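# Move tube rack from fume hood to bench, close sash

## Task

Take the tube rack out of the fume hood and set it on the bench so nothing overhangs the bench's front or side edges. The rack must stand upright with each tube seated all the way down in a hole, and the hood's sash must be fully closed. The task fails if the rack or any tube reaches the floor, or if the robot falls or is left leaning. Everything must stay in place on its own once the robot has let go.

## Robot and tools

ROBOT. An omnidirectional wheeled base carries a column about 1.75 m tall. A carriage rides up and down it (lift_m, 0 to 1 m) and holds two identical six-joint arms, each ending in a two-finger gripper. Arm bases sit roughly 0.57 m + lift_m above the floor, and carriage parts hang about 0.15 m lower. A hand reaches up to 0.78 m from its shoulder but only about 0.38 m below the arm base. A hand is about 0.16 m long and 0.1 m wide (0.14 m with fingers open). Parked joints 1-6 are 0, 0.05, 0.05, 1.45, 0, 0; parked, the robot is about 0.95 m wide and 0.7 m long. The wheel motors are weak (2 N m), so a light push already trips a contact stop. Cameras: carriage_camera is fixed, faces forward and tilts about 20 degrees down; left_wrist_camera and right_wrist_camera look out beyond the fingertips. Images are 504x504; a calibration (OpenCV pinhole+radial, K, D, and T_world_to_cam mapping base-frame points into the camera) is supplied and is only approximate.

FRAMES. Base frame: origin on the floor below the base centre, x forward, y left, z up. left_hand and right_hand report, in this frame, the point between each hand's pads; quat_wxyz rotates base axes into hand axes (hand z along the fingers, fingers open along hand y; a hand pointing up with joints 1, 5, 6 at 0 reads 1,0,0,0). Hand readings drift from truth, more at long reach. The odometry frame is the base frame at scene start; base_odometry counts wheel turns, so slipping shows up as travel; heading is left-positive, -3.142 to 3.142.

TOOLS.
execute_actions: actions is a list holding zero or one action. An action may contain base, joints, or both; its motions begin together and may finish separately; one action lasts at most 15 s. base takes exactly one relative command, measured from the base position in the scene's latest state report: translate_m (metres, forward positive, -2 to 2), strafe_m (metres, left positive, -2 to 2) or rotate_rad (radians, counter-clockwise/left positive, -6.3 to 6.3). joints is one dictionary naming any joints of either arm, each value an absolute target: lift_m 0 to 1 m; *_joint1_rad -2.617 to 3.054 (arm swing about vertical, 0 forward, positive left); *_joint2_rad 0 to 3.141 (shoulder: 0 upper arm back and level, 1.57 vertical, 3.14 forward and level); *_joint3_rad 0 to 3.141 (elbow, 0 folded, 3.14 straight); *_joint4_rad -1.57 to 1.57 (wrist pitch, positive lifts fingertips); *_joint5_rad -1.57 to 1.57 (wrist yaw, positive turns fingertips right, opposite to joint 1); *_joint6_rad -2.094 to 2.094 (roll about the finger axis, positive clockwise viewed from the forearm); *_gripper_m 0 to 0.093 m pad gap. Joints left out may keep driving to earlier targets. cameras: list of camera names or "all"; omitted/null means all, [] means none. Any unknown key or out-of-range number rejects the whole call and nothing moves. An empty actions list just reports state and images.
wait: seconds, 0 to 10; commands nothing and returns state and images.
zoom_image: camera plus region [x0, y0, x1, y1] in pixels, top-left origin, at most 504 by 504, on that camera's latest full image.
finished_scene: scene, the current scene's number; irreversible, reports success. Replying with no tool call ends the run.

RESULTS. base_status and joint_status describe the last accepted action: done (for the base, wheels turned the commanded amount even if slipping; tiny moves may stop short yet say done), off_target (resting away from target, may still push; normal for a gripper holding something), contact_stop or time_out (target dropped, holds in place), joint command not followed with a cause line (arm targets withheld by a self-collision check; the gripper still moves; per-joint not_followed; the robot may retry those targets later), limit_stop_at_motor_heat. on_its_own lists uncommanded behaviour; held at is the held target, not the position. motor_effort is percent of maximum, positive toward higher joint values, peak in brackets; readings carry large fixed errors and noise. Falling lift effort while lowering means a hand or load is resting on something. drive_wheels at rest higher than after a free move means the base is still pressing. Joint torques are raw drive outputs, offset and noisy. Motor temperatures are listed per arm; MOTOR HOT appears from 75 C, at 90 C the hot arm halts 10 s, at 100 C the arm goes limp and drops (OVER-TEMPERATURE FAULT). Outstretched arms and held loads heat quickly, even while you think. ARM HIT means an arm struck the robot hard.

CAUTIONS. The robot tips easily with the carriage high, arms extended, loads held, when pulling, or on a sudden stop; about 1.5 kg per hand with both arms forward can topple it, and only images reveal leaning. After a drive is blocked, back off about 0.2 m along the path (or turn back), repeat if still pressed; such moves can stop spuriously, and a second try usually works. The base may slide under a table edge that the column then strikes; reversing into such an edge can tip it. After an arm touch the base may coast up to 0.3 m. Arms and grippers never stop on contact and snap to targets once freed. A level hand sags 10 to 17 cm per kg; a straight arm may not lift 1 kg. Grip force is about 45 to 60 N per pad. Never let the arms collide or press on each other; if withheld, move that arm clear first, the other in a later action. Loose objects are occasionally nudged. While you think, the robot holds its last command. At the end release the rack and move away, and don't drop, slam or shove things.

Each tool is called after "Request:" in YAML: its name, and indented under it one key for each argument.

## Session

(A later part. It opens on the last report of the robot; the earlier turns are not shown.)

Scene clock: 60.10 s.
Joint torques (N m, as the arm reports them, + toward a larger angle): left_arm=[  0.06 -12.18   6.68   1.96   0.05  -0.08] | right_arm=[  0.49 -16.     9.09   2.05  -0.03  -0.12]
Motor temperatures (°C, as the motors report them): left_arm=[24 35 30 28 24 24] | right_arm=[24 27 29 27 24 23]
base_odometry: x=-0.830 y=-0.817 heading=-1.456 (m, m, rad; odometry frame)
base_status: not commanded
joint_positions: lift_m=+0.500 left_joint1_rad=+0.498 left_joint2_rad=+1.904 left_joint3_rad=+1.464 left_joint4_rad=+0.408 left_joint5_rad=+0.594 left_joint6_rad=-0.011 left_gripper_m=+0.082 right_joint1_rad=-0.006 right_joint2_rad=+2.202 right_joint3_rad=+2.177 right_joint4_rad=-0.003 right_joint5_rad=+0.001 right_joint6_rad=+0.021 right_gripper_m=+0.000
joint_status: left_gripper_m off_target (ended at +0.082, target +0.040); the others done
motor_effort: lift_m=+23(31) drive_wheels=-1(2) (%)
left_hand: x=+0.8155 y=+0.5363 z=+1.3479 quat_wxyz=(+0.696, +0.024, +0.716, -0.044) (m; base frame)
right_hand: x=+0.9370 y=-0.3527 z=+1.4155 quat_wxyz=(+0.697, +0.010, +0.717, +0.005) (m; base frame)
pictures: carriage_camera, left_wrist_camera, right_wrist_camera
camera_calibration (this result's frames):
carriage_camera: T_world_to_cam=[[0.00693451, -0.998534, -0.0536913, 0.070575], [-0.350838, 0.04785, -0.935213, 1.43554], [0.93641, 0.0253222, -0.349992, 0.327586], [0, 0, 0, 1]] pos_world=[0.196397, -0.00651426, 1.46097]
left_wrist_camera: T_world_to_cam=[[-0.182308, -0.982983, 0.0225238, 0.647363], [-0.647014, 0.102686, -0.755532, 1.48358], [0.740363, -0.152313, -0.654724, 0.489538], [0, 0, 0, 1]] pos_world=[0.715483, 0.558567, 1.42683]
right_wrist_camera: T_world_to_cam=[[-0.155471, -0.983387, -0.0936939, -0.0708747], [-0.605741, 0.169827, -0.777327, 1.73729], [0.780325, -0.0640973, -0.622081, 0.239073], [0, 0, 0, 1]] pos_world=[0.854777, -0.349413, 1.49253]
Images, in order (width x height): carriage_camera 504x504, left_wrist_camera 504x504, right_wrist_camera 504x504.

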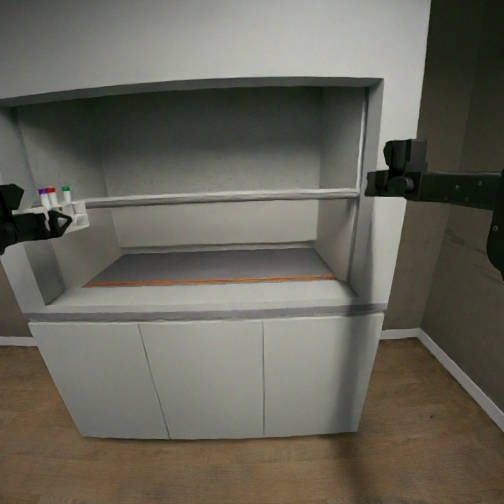

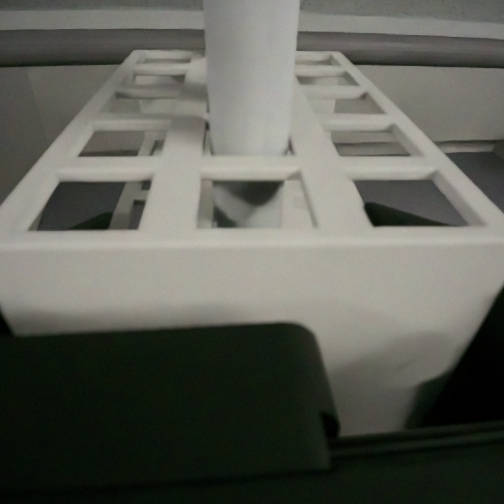

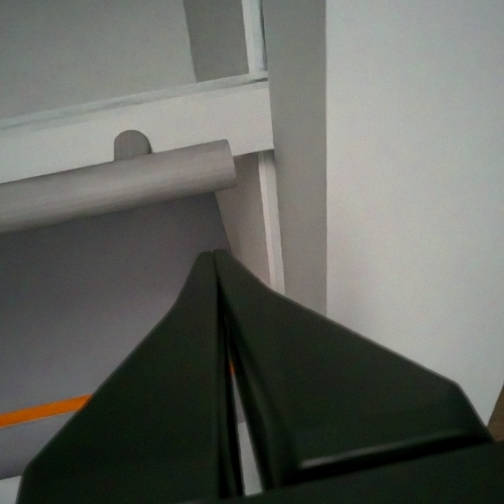

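Request:
execute_actions:
  actions:
    - {"joints":{"left_joint1_rad":1.5,"left_gripper_m":0.04,"right_joint1_rad":0.45}}
  cameras: []

Request:
execute_actions:
  actions:
    - {"base":{"translate_m":0.27}}

Scene clock: 63.40 s.
Joint torques (N m, as the arm reports them, + toward a larger angle): left_arm=[ -0.24 -12.17   6.47   1.99   0.06  -0.07] | right_arm=[ -0.67 -15.96   9.36   2.08   0.07  -0.12]
Motor temperatures (°C, as the motors report them): left_arm=[24 36 30 28 24 24] | right_arm=[24 29 30 29 24 23]
base_odometry: x=-0.830 y=-0.817 heading=-1.456 (m, m, rad; odometry frame)
base_status: not commanded
joint_positions: lift_m=+0.500 left_joint1_rad=+1.505 left_joint2_rad=+1.904 left_joint3_rad=+1.464 left_joint4_rad=+0.408 left_joint5_rad=+0.593 left_joint6_rad=-0.012 left_gripper_m=+0.082 right_joint1_rad=+0.457 right_joint2_rad=+2.202 right_joint3_rad=+2.177 right_joint4_rad=-0.002 right_joint5_rad=-0.006 right_joint6_rad=+0.021 right_gripper_m=+0.000
joint_status: left_gripper_m off_target (ended at +0.082, target +0.040); the others done
motor_effort: lift_m=+23(23) drive_wheels=+0(3) (%)
left_hand: x=+0.4022 y=+0.9110 z=+1.3479 quat_wxyz=(+0.631, -0.325, +0.639, +0.298) (m; base frame)
right_hand: x=+0.8680 y=-0.0530 z=+1.4156 quat_wxyz=(+0.677, -0.157, +0.700, +0.167) (m; base frame)
pictures: none
No camera images: the call's "cameras" was empty. Leave "cameras" out to get every camera's image.

Scene clock: 65.80 s.
Joint torques (N m, as the arm reports them, + toward a larger angle): left_arm=[  0.   -12.23   6.63   2.05  -0.02  -0.09] | right_arm=[ -2.46 -12.24   9.17   2.6    1.05  -0.14]
Motor temperatures (°C, as the motors report them): left_arm=[24 36 30 29 24 24] | right_arm=[24 30 31 30 24 23]
base_odometry: x=-0.800 y=-1.084 heading=-1.458 (m, m, rad; odometry frame)
base_status: translate_m contact_stop (by the wheels' count: +0.269 of +0.270)
joint_positions: lift_m=+0.500 left_joint1_rad=+1.500 left_joint2_rad=+1.904 left_joint3_rad=+1.462 left_joint4_rad=+0.400 left_joint5_rad=+0.598 left_joint6_rad=-0.012 left_gripper_m=+0.082 right_joint1_rad=+0.478 right_joint2_rad=+2.163 right_joint3_rad=+2.177 right_joint4_rad=-0.063 right_joint5_rad=-0.089 right_joint6_rad=+0.021 right_gripper_m=+0.000
joint_status: not commanded
motor_effort: lift_m=+23(23) drive_wheels=+7(29) (%)
left_hand: x=+0.4057 y=+0.9097 z=+1.3454 quat_wxyz=(+0.631, -0.325, +0.642, +0.292) (m; base frame)
right_hand: x=+0.8446 y=-0.0329 z=+1.4259 quat_wxyz=(+0.659, -0.194, +0.698, +0.201) (m; base frame)
pictures: carriage_camera, left_wrist_camera, right_wrist_camera
camera_calibration (this result's frames):
carriage_camera: T_world_to_cam=[[0.00693451, -0.998534, -0.0536913, 0.0705749], [-0.350838, 0.04785, -0.935213, 1.43554], [0.93641, 0.0253222, -0.349992, 0.327585], [0, 0, 0, 1]] pos_world=[0.196397, -0.00651426, 1.46097]
left_wrist_camera: T_world_to_cam=[[0.726992, -0.686041, 0.0288164, 0.292248], [-0.437324, -0.494967, -0.750836, 1.63049], [0.529367, 0.53325, -0.65986, 0.317092], [0, 0, 0, 1]] pos_world=[0.332733, 0.838444, 1.42505]
right_wrist_camera: T_world_to_cam=[[0.402289, -0.910575, -0.0949601, -0.2366], [-0.616069, -0.192523, -0.763803, 1.6127], [0.677217, 0.365771, -0.638426, 0.462683], [0, 0, 0, 1]] pos_world=[0.775377, -0.0741964, 1.5047]
Images, in order (width x height): carriage_camera 504x504, left_wrist_camera 504x504, right_wrist_camera 504x504.

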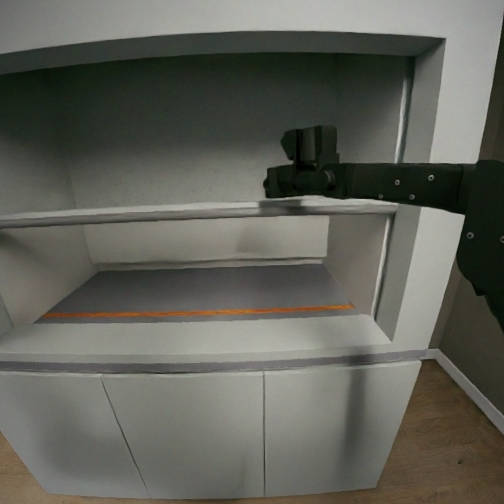

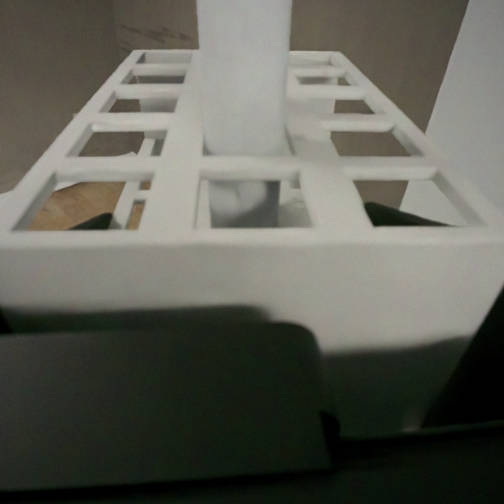

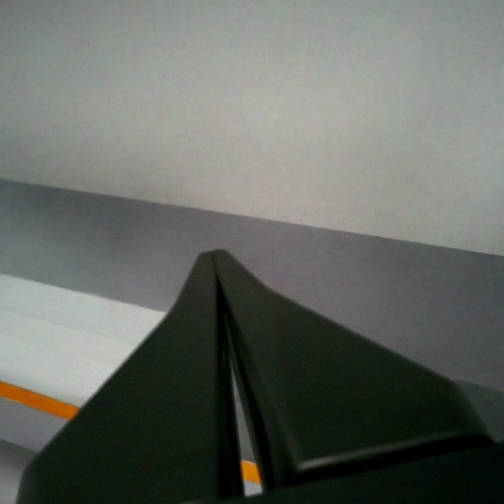

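Request:
execute_actions:
  actions:
    - {"base":{"translate_m":-0.025}}
  cameras: []

Request:
execute_actions:
  actions:
    - {"joints":{"lift_m":0.1,"left_gripper_m":0.04}}

Scene clock: 69.40 s.
Joint torques (N m, as the arm reports them, + toward a larger angle): left_arm=[ -0.02 -12.25   6.52   2.04  -0.01  -0.09] | right_arm=[ -0.99 -14.76   9.08   2.1    0.08  -0.15]
Motor temperatures (°C, as the motors report them): left_arm=[24 37 30 29 24 24] | right_arm=[24 31 31 32 24 23]
base_odometry: x=-0.803 y=-1.059 heading=-1.458 (m, m, rad; odometry frame)
base_status: done
joint_positions: lift_m=+0.500 left_joint1_rad=+1.501 left_joint2_rad=+1.904 left_joint3_rad=+1.462 left_joint4_rad=+0.400 left_joint5_rad=+0.598 left_joint6_rad=-0.012 left_gripper_m=+0.082 right_joint1_rad=+0.459 right_joint2_rad=+2.189 right_joint3_rad=+2.177 right_joint4_rad=-0.007 right_joint5_rad=-0.008 right_joint6_rad=+0.021 right_gripper_m=+0.000
joint_status: not commanded
motor_effort: lift_m=+23(23) drive_wheels=-2(19) (%)
left_hand: x=+0.4054 y=+0.9098 z=+1.3454 quat_wxyz=(+0.631, -0.325, +0.642, +0.292) (m; base frame)
right_hand: x=+0.8640 y=-0.0528 z=+1.4232 quat_wxyz=(+0.680, -0.158, +0.696, +0.169) (m; base frame)
pictures: none
No camera images: the call's "cameras" was empty. Leave "cameras" out to get every camera's image.

Scene clock: 71.53 s.
Joint torques (N m, as the arm reports them, + toward a larger angle): left_arm=[  0.13 -12.31   7.23   2.08  -0.03  -0.06] | right_arm=[ -0.76 -17.03   7.19   2.11   0.06  -0.12]
Motor temperatures (°C, as the motors report them): left_arm=[24 37 30 29 24 24] | right_arm=[24 32 31 32 24 23]
base_odometry: x=-0.803 y=-1.059 heading=-1.458 (m, m, rad; odometry frame)
base_status: not commanded
joint_positions: lift_m=+0.100 left_joint1_rad=+1.501 left_joint2_rad=+1.904 left_joint3_rad=+1.453 left_joint4_rad=+0.395 left_joint5_rad=+0.599 left_joint6_rad=-0.012 left_gripper_m=+0.082 right_joint1_rad=+0.459 right_joint2_rad=+2.212 right_joint3_rad=+2.203 right_joint4_rad=-0.008 right_joint5_rad=-0.006 right_joint6_rad=+0.018 right_gripper_m=+0.000
joint_status: left_gripper_m off_target (ended at +0.082, target +0.040); the others done
motor_effort: lift_m=+22(21) drive_wheels=-2(3) (%)
left_hand: x=+0.4055 y=+0.9091 z=+0.9401 quat_wxyz=(+0.628, -0.329, +0.644, +0.287) (m; base frame)
right_hand: x=+0.8685 y=-0.0513 z=+1.0211 quat_wxyz=(+0.681, -0.158, +0.695, +0.168) (m; base frame)
pictures: carriage_camera, left_wrist_camera, right_wrist_camera
camera_calibration (this result's frames):
carriage_camera: T_world_to_cam=[[0.00693451, -0.998534, -0.0536913, 0.0491071], [-0.350838, 0.04785, -0.935213, 1.0616], [0.93641, 0.0253222, -0.349992, 0.187645], [0, 0, 0, 1]] pos_world=[0.196397, -0.00651426, 1.06114]
left_wrist_camera: T_world_to_cam=[[0.727027, -0.685543, 0.0382484, 0.29432], [-0.438091, -0.506053, -0.742958, 1.32876], [0.528685, 0.523394, -0.668245, 0.0672055], [0, 0, 0, 1]] pos_world=[0.332609, 0.839016, 1.02086]
right_wrist_camera: T_world_to_cam=[[0.309683, -0.946286, -0.0929463, -0.224888], [-0.607587, -0.121748, -0.784867, 1.33247], [0.731393, 0.299532, -0.612654, 0.117966], [0, 0, 0, 1]] pos_world=[0.792958, -0.0859173, 1.09718]
Images, in order (width x height): carriage_camera 504x504, left_wrist_camera 504x504, right_wrist_camera 504x504.

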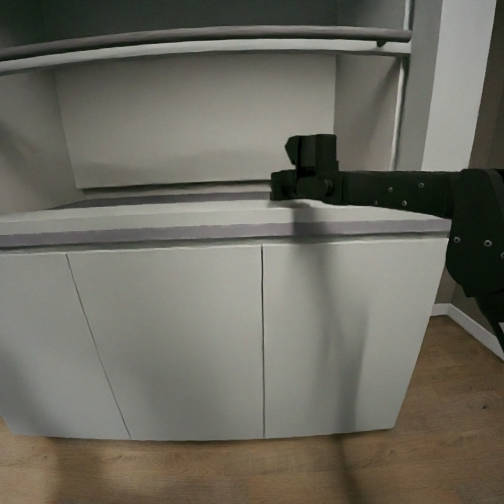

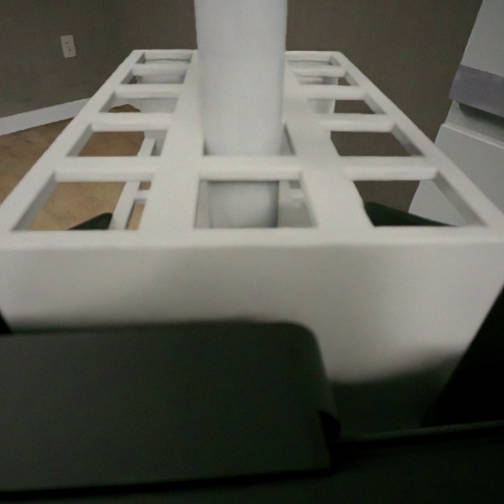

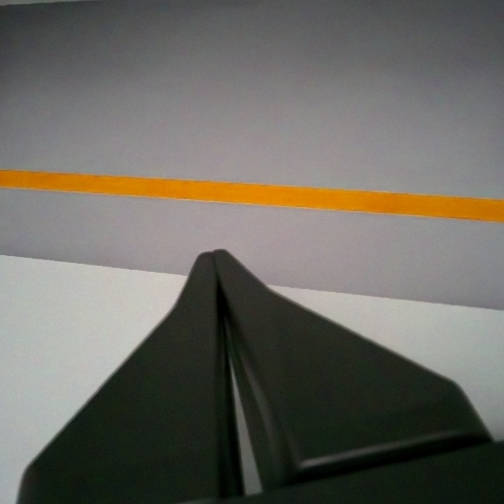

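Request:
execute_actions:
  actions:
    - {"joints":{"lift_m":0.52,"left_gripper_m":0.04}}
  cameras: []

Request:
execute_actions:
  actions:
    - {"base":{"translate_m":0.025},"joints":{"right_joint4_rad":-0.25}}
  cameras: ["carriage_camera"]

Request:
execute_actions:
  actions:
    - {"joints":{"lift_m":0.35,"left_gripper_m":0.04}}
  cameras: ["carriage_camera","right_wrist_camera"]

Scene clock: 75.50 s.
Joint torques (N m, as the arm reports them, + toward a larger angle): left_arm=[  0.03 -12.68   7.2    2.01  -0.03  -0.09] | right_arm=[ -0.57 -24.61  12.05   4.36   0.19  -0.8 ]
Motor temperatures (°C, as the motors report them): left_arm=[24 38 31 30 24 24] | right_arm=[24 35 32 34 24 23]
base_odometry: x=-0.803 y=-1.059 heading=-1.458 (m, m, rad; odometry frame)
base_status: not commanded
joint_positions: lift_m=+0.520 left_joint1_rad=+1.501 left_joint2_rad=+1.909 left_joint3_rad=+1.453 left_joint4_rad=+0.400 left_joint5_rad=+0.600 left_joint6_rad=-0.012 left_gripper_m=+0.082 right_joint1_rad=+0.459 right_joint2_rad=+2.292 right_joint3_rad=+2.139 right_joint4_rad=-0.283 right_joint5_rad=-0.014 right_joint6_rad=+0.087 right_gripper_m=+0.000
joint_status: left_gripper_m off_target (ended at +0.082, target +0.040); the others done
motor_effort: lift_m=+26(29) drive_wheels=+3(3) (%)
left_hand: x=+0.4057 y=+0.9098 z=+1.3585 quat_wxyz=(+0.628, -0.328, +0.644, +0.287) (m; base frame)
right_hand: x=+0.8672 y=-0.0503 z=+1.2916 quat_wxyz=(+0.516, -0.160, +0.828, +0.151) (m; base frame)
pictures: none
No camera images: the call's "cameras" was empty. Leave "cameras" out to get every camera's image.

Scene clock: 76.43 s.
Joint torques (N m, as the arm reports them, + toward a larger angle): left_arm=[  0.07 -12.76   7.05   2.07  -0.02  -0.05] | right_arm=[ -2.11 -20.    11.88   3.91   0.25  -0.77]
Motor temperatures (°C, as the motors report them): left_arm=[24 38 31 30 24 24] | right_arm=[24 36 32 36 24 24]
base_odometry: x=-0.800 y=-1.083 heading=-1.459 (m, m, rad; odometry frame)
base_status: done
joint_positions: lift_m=+0.520 left_joint1_rad=+1.499 left_joint2_rad=+1.909 left_joint3_rad=+1.453 left_joint4_rad=+0.400 left_joint5_rad=+0.600 left_joint6_rad=-0.012 left_gripper_m=+0.082 right_joint1_rad=+0.474 right_joint2_rad=+2.246 right_joint3_rad=+2.139 right_joint4_rad=-0.496 right_joint5_rad=-0.022 right_joint6_rad=+0.082 right_gripper_m=+0.000
joint_status: right_joint4_rad off_target (ended at -0.496, target -0.250)
motor_effort: lift_m=+26(27) drive_wheels=+16(30) (%)
left_hand: x=+0.4065 y=+0.9096 z=+1.3585 quat_wxyz=(+0.629, -0.328, +0.644, +0.287) (m; base frame)
right_hand: x=+0.8344 y=-0.0540 z=+1.2758 quat_wxyz=(+0.445, -0.177, +0.867, +0.137) (m; base frame)
pictures: carriage_camera
camera_calibration (this result's frames):
carriage_camera: T_world_to_cam=[[0.00693451, -0.998534, -0.0536913, 0.0716316], [-0.350838, 0.04785, -0.935213, 1.45394], [0.93641, 0.0253222, -0.349992, 0.334473], [0, 0, 0, 1]] pos_world=[0.196397, -0.00651426, 1.48065]
Images, in order (width x height): carriage_camera 504x504.

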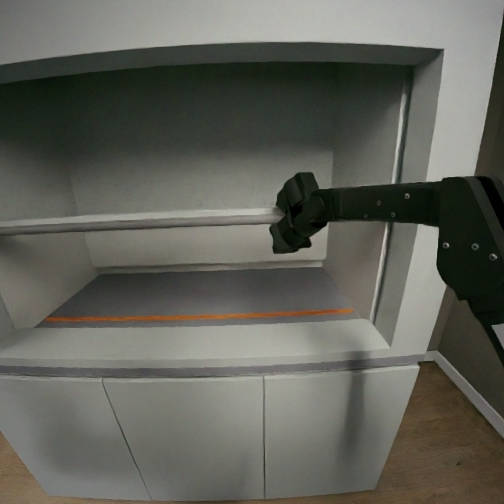

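Scene clock: 77.63 s.
Joint torques (N m, as the arm reports them, + toward a larger angle): left_arm=[  0.05 -12.47   7.16   2.12  -0.01  -0.05] | right_arm=[ -1.25 -12.25   6.92   1.19   0.12   0.02]
Motor temperatures (°C, as the motors report them): left_arm=[24 38 31 30 24 24] | right_arm=[24 36 32 36 24 24]
base_odometry: x=-0.800 y=-1.083 heading=-1.459 (m, m, rad; odometry frame)
base_status: not commanded
joint_positions: lift_m=+0.350 left_joint1_rad=+1.499 left_joint2_rad=+1.906 left_joint3_rad=+1.453 left_joint4_rad=+0.395 left_joint5_rad=+0.599 left_joint6_rad=-0.012 left_gripper_m=+0.082 right_joint1_rad=+0.465 right_joint2_rad=+2.164 right_joint3_rad=+2.206 right_joint4_rad=-0.152 right_joint5_rad=-0.010 right_joint6_rad=+0.006 right_gripper_m=+0.000
joint_status: left_gripper_m off_target (ended at +0.082, target +0.040); the others done
motor_effort: lift_m=+21(21) drive_wheels=+9(17) (%)
left_hand: x=+0.4063 y=+0.9091 z=+1.1896 quat_wxyz=(+0.628, -0.329, +0.645, +0.286) (m; base frame)
right_hand: x=+0.8529 y=-0.0537 z=+1.2682 quat_wxyz=(+0.648, -0.173, +0.724, +0.159) (m; base frame)
pictures: carriage_camera, right_wrist_camera
camera_calibration (this result's frames):
carriage_camera: T_world_to_cam=[[0.00693451, -0.998534, -0.0536913, 0.0625333], [-0.350838, 0.04785, -0.935213, 1.29547], [0.93641, 0.0253222, -0.349992, 0.275165], [0, 0, 0, 1]] pos_world=[0.196397, -0.00651426, 1.3112]
right_wrist_camera: T_world_to_cam=[[0.314295, -0.946918, -0.0675677, -0.235502], [-0.664778, -0.168721, -0.727738, 1.49038], [0.677708, 0.273642, -0.682519, 0.41448], [0, 0, 0, 1]] pos_world=[0.783892, -0.0849622, 1.35158]
Images, in order (width x height): carriage_camera 504x504, right_wrist_camera 504x504.

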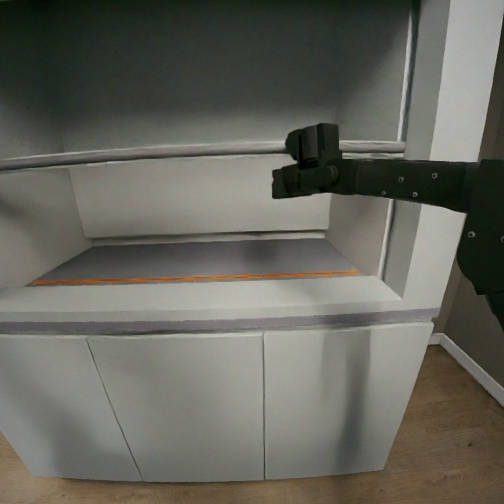

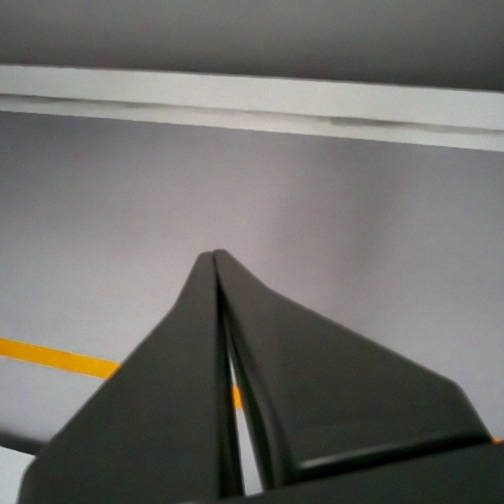

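Request:
execute_actions:
  actions:
    - {"base":{"translate_m":-0.15}}
  cameras: []

Request:
execute_actions:
  actions:
    - {"joints":{"lift_m":0.42,"left_gripper_m":0.04,"right_joint4_rad":0,"right_joint5_rad":0.46,"right_joint6_rad":1.57,"right_gripper_m":0.093}}

Scene clock: 80.97 s.
Joint torques (N m, as the arm reports them, + toward a larger angle): left_arm=[  0.01 -12.44   7.11   2.08  -0.02  -0.06] | right_arm=[ -0.78 -15.55   7.15   2.04   0.07  -0.04]
Motor temperatures (°C, as the motors report them): left_arm=[24 38 31 30 24 24] | right_arm=[24 37 32 35 24 23]
base_odometry: x=-0.817 y=-0.934 heading=-1.459 (m, m, rad; odometry frame)
base_status: done
joint_positions: lift_m=+0.350 left_joint1_rad=+1.501 left_joint2_rad=+1.906 left_joint3_rad=+1.453 left_joint4_rad=+0.395 left_joint5_rad=+0.600 left_joint6_rad=-0.012 left_gripper_m=+0.082 right_joint1_rad=+0.459 right_joint2_rad=+2.198 right_joint3_rad=+2.206 right_joint4_rad=-0.247 right_joint5_rad=-0.006 right_joint6_rad=+0.012 right_gripper_m=+0.000
joint_status: not commanded
on_its_own: right_joint4_rad moved -0.095 to your old target -0.250
motor_effort: lift_m=+21(21) drive_wheels=-5(25) (%)
left_hand: x=+0.4054 y=+0.9093 z=+1.1897 quat_wxyz=(+0.628, -0.329, +0.644, +0.287) (m; base frame)
right_hand: x=+0.8586 y=-0.0559 z=+1.2239 quat_wxyz=(+0.601, -0.176, +0.766, +0.146) (m; base frame)
pictures: none
No camera images: the call's "cameras" was empty. Leave "cameras" out to get every camera's image.

Scene clock: 82.70 s.
Joint torques (N m, as the arm reports them, + toward a larger angle): left_arm=[ -0.05 -12.4    7.26   2.02  -0.02  -0.1 ] | right_arm=[ -0.75 -14.69   6.83   1.88   0.07  -0.12]
Motor temperatures (°C, as the motors report them): left_arm=[24 38 31 30 24 24] | right_arm=[24 38 32 35 24 23]
base_odometry: x=-0.817 y=-0.934 heading=-1.459 (m, m, rad; odometry frame)
base_status: not commanded
joint_positions: lift_m=+0.420 left_joint1_rad=+1.501 left_joint2_rad=+1.905 left_joint3_rad=+1.453 left_joint4_rad=+0.402 left_joint5_rad=+0.600 left_joint6_rad=-0.012 left_gripper_m=+0.082 right_joint1_rad=+0.459 right_joint2_rad=+2.189 right_joint3_rad=+2.206 right_joint4_rad=+0.007 right_joint5_rad=+0.455 right_joint6_rad=+1.562 right_gripper_m=+0.093
joint_status: left_gripper_m off_target (ended at +0.082, target +0.040); the others done
motor_effort: lift_m=+23(29) drive_wheels=-4(6) (%)
left_hand: x=+0.4054 y=+0.9093 z=+1.2611 quat_wxyz=(+0.629, -0.327, +0.643, +0.289) (m; base frame)
right_hand: x=+0.8810 y=-0.1302 z=+1.3601 quat_wxyz=(+0.504, +0.494, +0.495, +0.507) (m; base frame)
pictures: carriage_camera, left_wrist_camera, right_wrist_camera
camera_calibration (this result's frames):
carriage_camera: T_world_to_cam=[[0.00693451, -0.998534, -0.0536913, 0.0662786], [-0.350838, 0.04785, -0.935213, 1.3607], [0.93641, 0.0253222, -0.349992, 0.299579], [0, 0, 0, 1]] pos_world=[0.196397, -0.00651426, 1.38095]
left_wrist_camera: T_world_to_cam=[[0.726486, -0.68633, 0.0341876, 0.288237], [-0.438092, -0.500905, -0.746438, 1.56699], [0.529428, 0.5273, -0.664576, 0.273155], [0, 0, 0, 1]] pos_world=[0.33247, 0.838705, 1.34134]
right_wrist_camera: T_world_to_cam=[[-0.125067, 0.0780074, -0.989077, 1.46329], [-0.591017, 0.794867, 0.137423, 0.446822], [0.796905, 0.601749, -0.053308, -0.438899], [0, 0, 0, 1]] pos_world=[0.796849, -0.205204, 1.3625]
Images, in order (width x height): carriage_camera 504x504, left_wrist_camera 504x504, right_wrist_camera 504x504.

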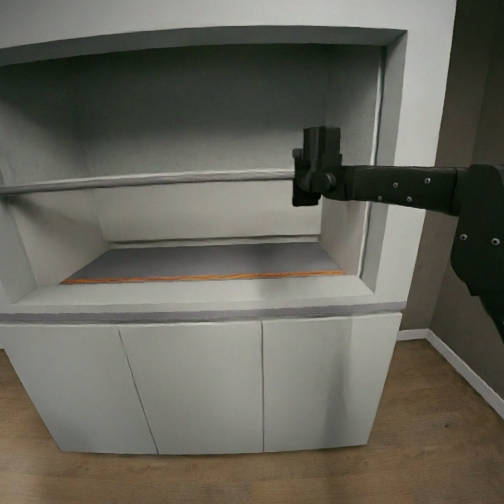

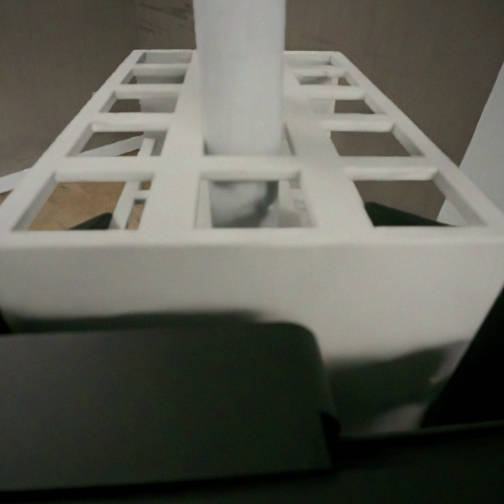

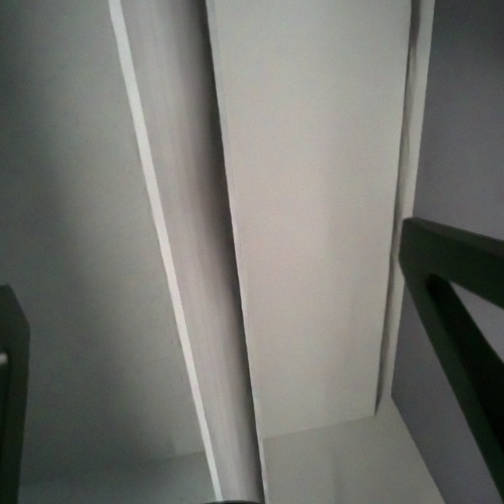

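Request:
execute_actions:
  actions:
    - {"base":{"translate_m":0.13}}
  cameras: ["carriage_camera","right_wrist_camera"]

Request:
execute_actions:
  actions:
    - {"joints":{"lift_m":0.25,"left_gripper_m":0.04}}
  cameras: ["carriage_camera","right_wrist_camera"]

Scene clock: 85.50 s.
Joint torques (N m, as the arm reports them, + toward a larger angle): left_arm=[  0.03 -12.4    7.24   2.06  -0.03  -0.09] | right_arm=[ -2.64 -12.27   6.82   1.97  -0.3   -0.24]
Motor temperatures (°C, as the motors report them): left_arm=[24 39 31 31 24 24] | right_arm=[24 38 33 35 24 23]
base_odometry: x=-0.802 y=-1.063 heading=-1.460 (m, m, rad; odometry frame)
base_status: done
joint_positions: lift_m=+0.420 left_joint1_rad=+1.499 left_joint2_rad=+1.905 left_joint3_rad=+1.453 left_joint4_rad=+0.399 left_joint5_rad=+0.600 left_joint6_rad=-0.012 left_gripper_m=+0.082 right_joint1_rad=+0.483 right_joint2_rad=+2.164 right_joint3_rad=+2.206 right_joint4_rad=-0.012 right_joint5_rad=+0.487 right_joint6_rad=+1.571 right_gripper_m=+0.093
joint_status: not commanded
motor_effort: lift_m=+23(23) drive_wheels=+16(30) (%)
left_hand: x=+0.4067 y=+0.9089 z=+1.2605 quat_wxyz=(+0.629, -0.327, +0.644, +0.287) (m; base frame)
right_hand: x=+0.8691 y=-0.1247 z=+1.3716 quat_wxyz=(+0.504, +0.498, +0.489, +0.509) (m; base frame)
pictures: carriage_camera, right_wrist_camera
camera_calibration (this result's frames):
carriage_camera: T_world_to_cam=[[0.00693451, -0.998534, -0.0536913, 0.0662785], [-0.350838, 0.04785, -0.935213, 1.3607], [0.93641, 0.0253222, -0.349992, 0.299579], [0, 0, 0, 1]] pos_world=[0.196397, -0.00651426, 1.38095]
right_wrist_camera: T_world_to_cam=[[-0.119074, 0.0920416, -0.98861, 1.46867], [-0.58559, 0.797572, 0.144787, 0.419372], [0.801814, 0.59616, -0.0410714, -0.453955], [0, 0, 0, 1]] pos_world=[0.784448, -0.199028, 1.37258]
Images, in order (width x height): carriage_camera 504x504, right_wrist_camera 504x504.

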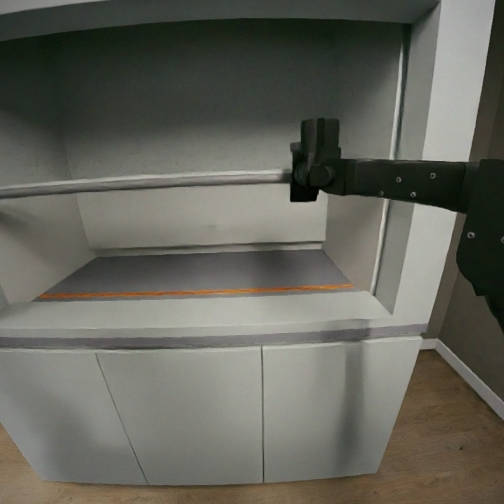

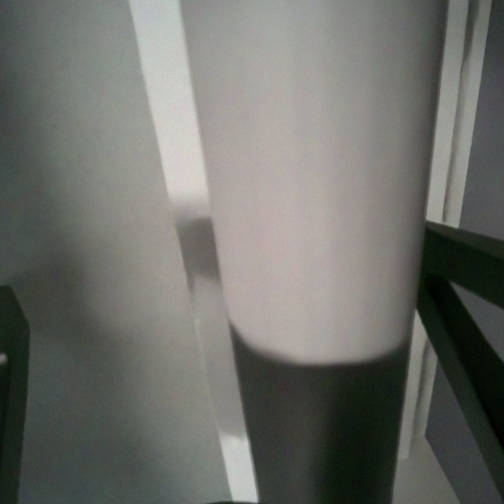

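Scene clock: 86.70 s.
Joint torques (N m, as the arm reports them, + toward a larger angle): left_arm=[  0.17 -12.32   7.26   2.09  -0.01  -0.06] | right_arm=[-1.2  -6.48  3.05 -0.64  0.49  0.03]
Motor temperatures (°C, as the motors report them): left_arm=[24 39 31 31 24 24] | right_arm=[24 38 32 35 24 23]
base_odometry: x=-0.802 y=-1.064 heading=-1.460 (m, m, rad; odometry frame)
base_status: not commanded
joint_positions: lift_m=+0.250 left_joint1_rad=+1.499 left_joint2_rad=+1.906 left_joint3_rad=+1.453 left_joint4_rad=+0.395 left_joint5_rad=+0.599 left_joint6_rad=-0.012 left_gripper_m=+0.082 right_joint1_rad=+0.464 right_joint2_rad=+2.110 right_joint3_rad=+2.252 right_joint4_rad=+0.278 right_joint5_rad=+0.403 right_joint6_rad=+1.548 right_gripper_m=+0.093
joint_status: left_gripper_m off_target (ended at +0.082, target +0.040); the others done
motor_effort: lift_m=+20(20) drive_wheels=-2(16) (%)
left_hand: x=+0.4065 y=+0.9092 z=+1.0893 quat_wxyz=(+0.628, -0.329, +0.645, +0.286) (m; base frame)
right_hand: x=+0.8369 y=-0.1394 z=+1.3213 quat_wxyz=(+0.532, +0.419, +0.370, +0.636) (m; base frame)
pictures: carriage_camera, right_wrist_camera
camera_calibration (this result's frames):
carriage_camera: T_world_to_cam=[[0.00693451, -0.998534, -0.0536913, 0.0571712], [-0.350838, 0.04785, -0.935213, 1.20207], [0.93641, 0.0253222, -0.349992, 0.240212], [0, 0, 0, 1]] pos_world=[0.196397, -0.00651426, 1.21133]
right_wrist_camera: T_world_to_cam=[[0.220376, 0.23064, -0.947755, 1.09766], [-0.662987, 0.748111, 0.0278957, 0.631812], [0.71546, 0.622201, 0.317777, -0.8196], [0, 0, 0, 1]] pos_world=[0.763376, -0.215875, 1.28314]
Images, in order (width x height): carriage_camera 504x504, right_wrist_camera 504x504.

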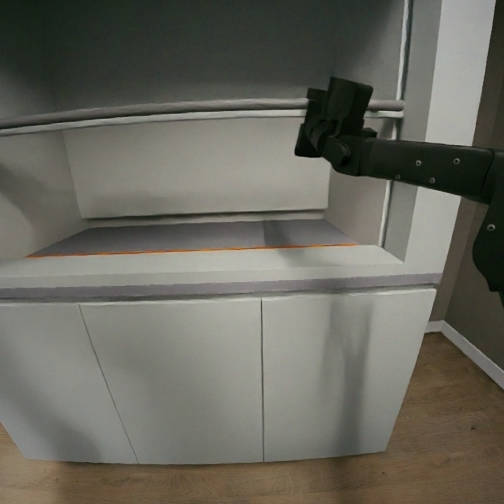

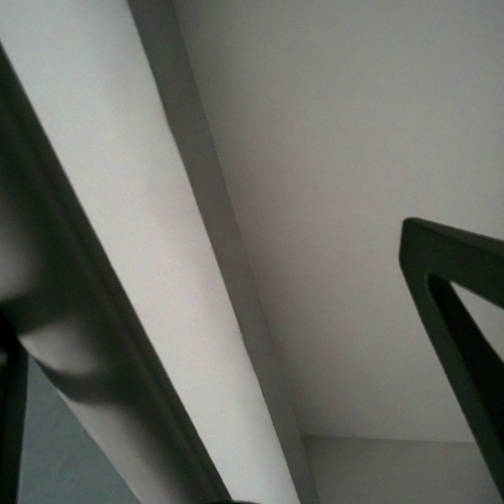

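Request:
execute_actions:
  actions:
    - {"joints":{"lift_m":0.0,"left_gripper_m":0.04,"right_gripper_m":0.02}}
  cameras: ["carriage_camera"]

Scene clock: 89.07 s.
Joint torques (N m, as the arm reports them, + toward a larger angle): left_arm=[  0.18 -12.54   7.18   2.07   0.03  -0.09] | right_arm=[-0.67 -7.77  3.67  0.01  0.22 -0.06]
Motor temperatures (°C, as the motors report them): left_arm=[24 39 32 31 24 24] | right_arm=[24 38 32 34 24 23]
base_odometry: x=-0.802 y=-1.064 heading=-1.460 (m, m, rad; odometry frame)
base_status: not commanded
joint_positions: lift_m=+0.000 left_joint1_rad=+1.499 left_joint2_rad=+1.908 left_joint3_rad=+1.453 left_joint4_rad=+0.394 left_joint5_rad=+0.598 left_joint6_rad=-0.012 left_gripper_m=+0.082 right_joint1_rad=+0.457 right_joint2_rad=+2.123 right_joint3_rad=+2.244 right_joint4_rad=+0.210 right_joint5_rad=+0.430 right_joint6_rad=+1.552 right_gripper_m=+0.020
joint_status: left_gripper_m off_target (ended at +0.082, target +0.040); the others done
motor_effort: lift_m=+19(20) drive_wheels=+4(11) (%)
left_hand: x=+0.4065 y=+0.9096 z=+0.8381 quat_wxyz=(+0.627, -0.330, +0.645, +0.285) (m; base frame)
right_hand: x=+0.8500 y=-0.1427 z=+1.0445 quat_wxyz=(+0.531, +0.444, +0.395, +0.604) (m; base frame)
pictures: carriage_camera
camera_calibration (this result's frames):
carriage_camera: T_world_to_cam=[[0.00693451, -0.998534, -0.0536913, 0.0437518], [-0.350838, 0.04785, -0.935213, 0.968323], [0.93641, 0.0253222, -0.349992, 0.152736], [0, 0, 0, 1]] pos_world=[0.196397, -0.00651426, 0.961394]
Images, in order (width x height): carriage_camera 504x504.

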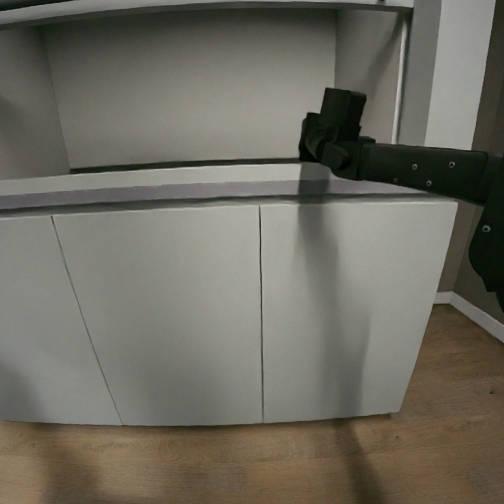

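Request:
execute_actions:
  actions:
    - {"base":{"translate_m":-0.13},"joints":{"lift_m":0.41,"left_gripper_m":0.04,"right_gripper_m":0.093}}
  cameras: []

Request:
execute_actions:
  actions:
    - {"base":{"translate_m":0.14}}
  cameras: ["carriage_camera"]

Request:
execute_actions:
  actions:
    - {"joints":{"left_gripper_m":0.04,"right_gripper_m":0.0}}
  cameras: ["right_wrist_camera"]

Request:
execute_actions:
  actions:
    - {"joints":{"lift_m":0.2,"left_gripper_m":0.04,"right_gripper_m":0.0}}
  cameras: ["carriage_camera"]

Scene clock: 102.17 s.
Joint torques (N m, as the arm reports them, + toward a larger angle): left_arm=[ -0.1  -12.82   7.4    2.11  -0.02  -0.07] | right_arm=[ -0.64 -15.34   6.14   1.89   0.07  -0.11]
Motor temperatures (°C, as the motors report them): left_arm=[24 41 32 32 24 24] | right_arm=[24 38 31 32 24 23]
base_odometry: x=-0.817 y=-0.934 heading=-1.461 (m, m, rad; odometry frame)
base_status: done
joint_positions: lift_m=+0.410 left_joint1_rad=+1.500 left_joint2_rad=+1.910 left_joint3_rad=+1.453 left_joint4_rad=+0.400 left_joint5_rad=+0.600 left_joint6_rad=-0.012 left_gripper_m=+0.082 right_joint1_rad=+0.455 right_joint2_rad=+2.196 right_joint3_rad=+2.216 right_joint4_rad=+0.007 right_joint5_rad=+0.455 right_joint6_rad=+1.561 right_gripper_m=+0.093
joint_status: left_gripper_m off_target (ended at +0.082, target +0.040); the others done
motor_effort: lift_m=+24(29) drive_wheels=-4(24) (%)
left_hand: x=+0.4059 y=+0.9100 z=+1.2479 quat_wxyz=(+0.628, -0.329, +0.645, +0.286) (m; base frame)
right_hand: x=+0.8827 y=-0.1322 z=+1.3509 quat_wxyz=(+0.506, +0.494, +0.493, +0.507) (m; base frame)
pictures: none
No camera images: the call's "cameras" was empty. Leave "cameras" out to get every camera's image.

Scene clock: 103.93 s.
Joint torques (N m, as the arm reports them, + toward a larger angle): left_arm=[  0.16 -12.84   7.23   2.05  -0.02  -0.07] | right_arm=[ -3.65 -10.33   6.29   1.95  -0.4   -0.25]
Motor temperatures (°C, as the motors report them): left_arm=[24 41 32 32 24 24] | right_arm=[24 38 32 32 24 23]
base_odometry: x=-0.801 y=-1.073 heading=-1.461 (m, m, rad; odometry frame)
base_status: done
joint_positions: lift_m=+0.410 left_joint1_rad=+1.498 left_joint2_rad=+1.911 left_joint3_rad=+1.453 left_joint4_rad=+0.398 left_joint5_rad=+0.600 left_joint6_rad=-0.012 left_gripper_m=+0.082 right_joint1_rad=+0.496 right_joint2_rad=+2.146 right_joint3_rad=+2.213 right_joint4_rad=-0.009 right_joint5_rad=+0.494 right_joint6_rad=+1.573 right_gripper_m=+0.093
joint_status: not commanded
motor_effort: lift_m=+24(24) drive_wheels=+20(27) (%)
left_hand: x=+0.4072 y=+0.9098 z=+1.2471 quat_wxyz=(+0.628, -0.329, +0.645, +0.285) (m; base frame)
right_hand: x=+0.8611 y=-0.1210 z=+1.3761 quat_wxyz=(+0.505, +0.494, +0.480, +0.520) (m; base frame)
pictures: carriage_camera
camera_calibration (this result's frames):
carriage_camera: T_world_to_cam=[[0.00693451, -0.998534, -0.0536913, 0.0657389], [-0.350838, 0.04785, -0.935213, 1.3513], [0.93641, 0.0253222, -0.349992, 0.296061], [0, 0, 0, 1]] pos_world=[0.196397, -0.00651426, 1.3709]
Images, in order (width x height): carriage_camera 504x504.

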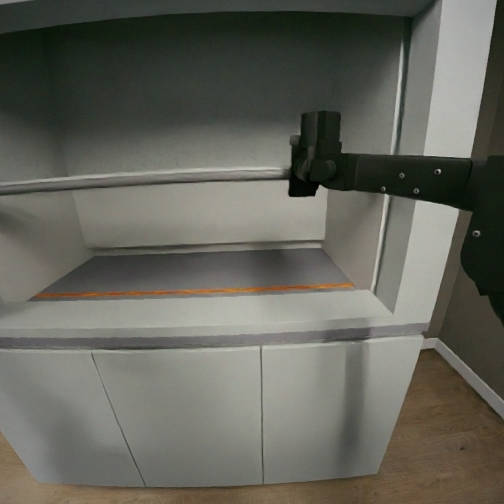

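Scene clock: 104.67 s.
Joint torques (N m, as the arm reports them, + toward a larger angle): left_arm=[  0.08 -12.82   7.11   2.06  -0.03  -0.05] | right_arm=[ -4.46 -10.41   7.44   2.43  -0.57  -0.26]
Motor temperatures (°C, as the motors report them): left_arm=[24 41 32 32 24 24] | right_arm=[24 38 32 33 24 23]
base_odometry: x=-0.801 y=-1.073 heading=-1.461 (m, m, rad; odometry frame)
base_status: not commanded
joint_positions: lift_m=+0.410 left_joint1_rad=+1.497 left_joint2_rad=+1.911 left_joint3_rad=+1.453 left_joint4_rad=+0.398 left_joint5_rad=+0.600 left_joint6_rad=-0.012 left_gripper_m=+0.082 right_joint1_rad=+0.504 right_joint2_rad=+2.147 right_joint3_rad=+2.200 right_joint4_rad=-0.058 right_joint5_rad=+0.512 right_joint6_rad=+1.573 right_gripper_m=+0.037
joint_status: left_gripper_m off_target (ended at +0.082, target +0.040); right_gripper_m off_target (ended at +0.037, target +0.000)
motor_effort: lift_m=+24(24) drive_wheels=+24(25) (%)
left_hand: x=+0.4078 y=+0.9097 z=+1.2470 quat_wxyz=(+0.628, -0.329, +0.646, +0.284) (m; base frame)
right_hand: x=+0.8605 y=-0.1183 z=+1.3586 quat_wxyz=(+0.501, +0.503, +0.499, +0.497) (m; base frame)
pictures: right_wrist_camera
camera_calibration (this result's frames):
right_wrist_camera: T_world_to_cam=[[-0.149399, 0.0782967, -0.985672, 1.47463], [-0.577958, 0.801918, 0.151302, 0.396204], [0.802275, 0.592281, -0.0745534, -0.406673], [0, 0, 0, 1]] pos_world=[0.775561, -0.192317, 1.36324]
Images, in order (width x height): right_wrist_camera 504x504.

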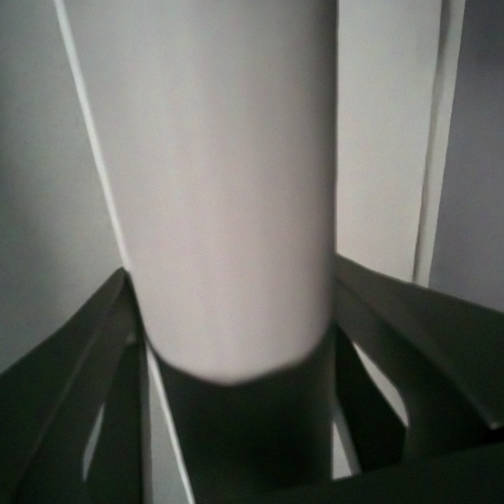

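Scene clock: 106.23 s.
Joint torques (N m, as the arm reports them, + toward a larger angle): left_arm=[  0.   -13.06   7.12   2.11  -0.05  -0.07] | right_arm=[-2.36 -5.69  0.98 -0.28  0.48  0.84]
Motor temperatures (°C, as the motors report them): left_arm=[24 41 32 32 24 24] | right_arm=[24 38 31 32 24 24]
base_odometry: x=-0.801 y=-1.073 heading=-1.460 (m, m, rad; odometry frame)
base_status: not commanded
joint_positions: lift_m=+0.200 left_joint1_rad=+1.499 left_joint2_rad=+1.913 left_joint3_rad=+1.453 left_joint4_rad=+0.392 left_joint5_rad=+0.600 left_joint6_rad=-0.012 left_gripper_m=+0.082 right_joint1_rad=+0.479 right_joint2_rad=+2.104 right_joint3_rad=+2.278 right_joint4_rad=+0.233 right_joint5_rad=+0.406 right_joint6_rad=+1.464 right_gripper_m=+0.024
joint_status: left_gripper_m off_target (ended at +0.082, target +0.040); right_gripper_m off_target (ended at +0.024, target +0.000); the others done
motor_effort: lift_m=+20(21) drive_wheels=-35(77) (%)
left_hand: x=+0.4067 y=+0.9103 z=+1.0347 quat_wxyz=(+0.626, -0.332, +0.647, +0.282) (m; base frame)
right_hand: x=+0.8308 y=-0.1329 z=+1.2768 quat_wxyz=(+0.553, +0.403, +0.395, +0.613) (m; base frame)
pictures: carriage_camera
camera_calibration (this result's frames):
carriage_camera: T_world_to_cam=[[0.00693451, -0.998534, -0.0536913, 0.0544819], [-0.350838, 0.04785, -0.935213, 1.15522], [0.93641, 0.0253222, -0.349992, 0.222682], [0, 0, 0, 1]] pos_world=[0.196397, -0.00651426, 1.16124]
Images, in order (width x height): carriage_camera 504x504.

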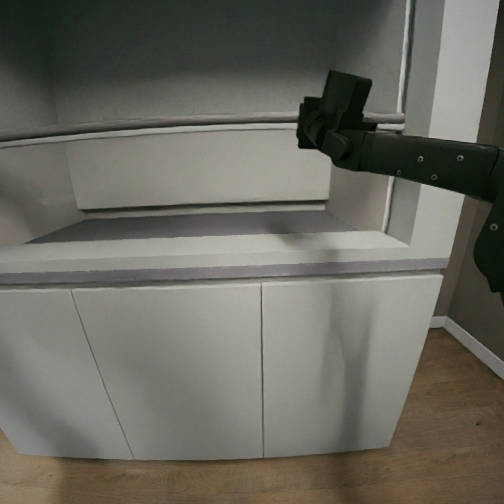

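Request:
execute_actions:
  actions:
    - {"joints":{"lift_m":0.2,"left_gripper_m":0.04,"right_gripper_m":0.0,"right_joint2_rad":2.5,"right_joint3_rad":2.2,"right_joint4_rad":-0.1}}
  cameras: ["carriage_camera"]

Scene clock: 108.47 s.
Joint torques (N m, as the arm reports them, + toward a larger angle): left_arm=[  0.09 -13.06   7.13   2.12  -0.01  -0.06] | right_arm=[-3.63  7.67 -0.09 -2.34 -0.36  1.06]
Motor temperatures (°C, as the motors report them): left_arm=[24 41 33 32 24 24] | right_arm=[25 37 31 32 24 24]
base_odometry: x=-0.801 y=-1.073 heading=-1.460 (m, m, rad; odometry frame)
base_status: not commanded
joint_positions: lift_m=+0.200 left_joint1_rad=+1.499 left_joint2_rad=+1.913 left_joint3_rad=+1.453 left_joint4_rad=+0.392 left_joint5_rad=+0.600 left_joint6_rad=-0.012 left_gripper_m=+0.082 right_joint1_rad=+0.494 right_joint2_rad=+2.165 right_joint3_rad=+2.293 right_joint4_rad=+0.355 right_joint5_rad=+0.475 right_joint6_rad=+1.438 right_gripper_m=+0.024
joint_status: left_gripper_m off_target (ended at +0.082, target +0.040); right_joint2_rad off_target (ended at +2.166, target +2.500); right_joint3_rad off_target (ended at +2.293, target +2.200); right_joint4_rad off_target (ended at +0.355, target -0.100); right_gripper_m off_target (ended at +0.024, target +0.000); the others done
motor_effort: lift_m=+21(21) drive_wheels=+45(46) (%)
left_hand: x=+0.4067 y=+0.9103 z=+1.0347 quat_wxyz=(+0.626, -0.332, +0.647, +0.282) (m; base frame)
right_hand: x=+0.8381 y=-0.1311 z=+1.2705 quat_wxyz=(+0.573, +0.408, +0.357, +0.615) (m; base frame)
pictures: carriage_camera
camera_calibration (this result's frames):
carriage_camera: T_world_to_cam=[[0.00693451, -0.998534, -0.0536913, 0.0544819], [-0.350838, 0.04785, -0.935213, 1.15522], [0.93641, 0.0253222, -0.349992, 0.222682], [0, 0, 0, 1]] pos_world=[0.196397, -0.00651426, 1.16124]
Images, in order (width x height): carriage_camera 504x504.

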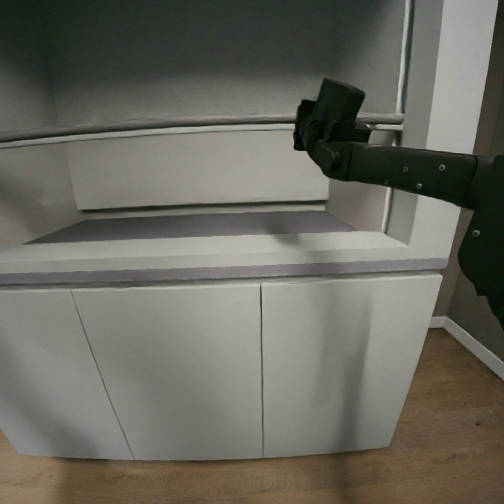

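Request:
zoom_image:
  camera: "carriage_camera"
  region: [300,60,460,200]

Region (300, 60, 460, 200) of carriage_camera's 504x504 image, scaled by 3.150, with more detail than that image has; it fills the top 441 rows of this view, and the rest is white.

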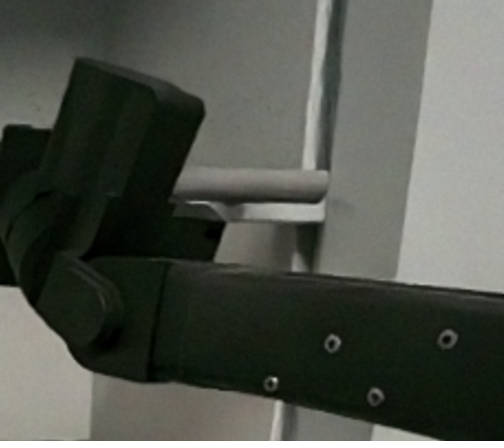

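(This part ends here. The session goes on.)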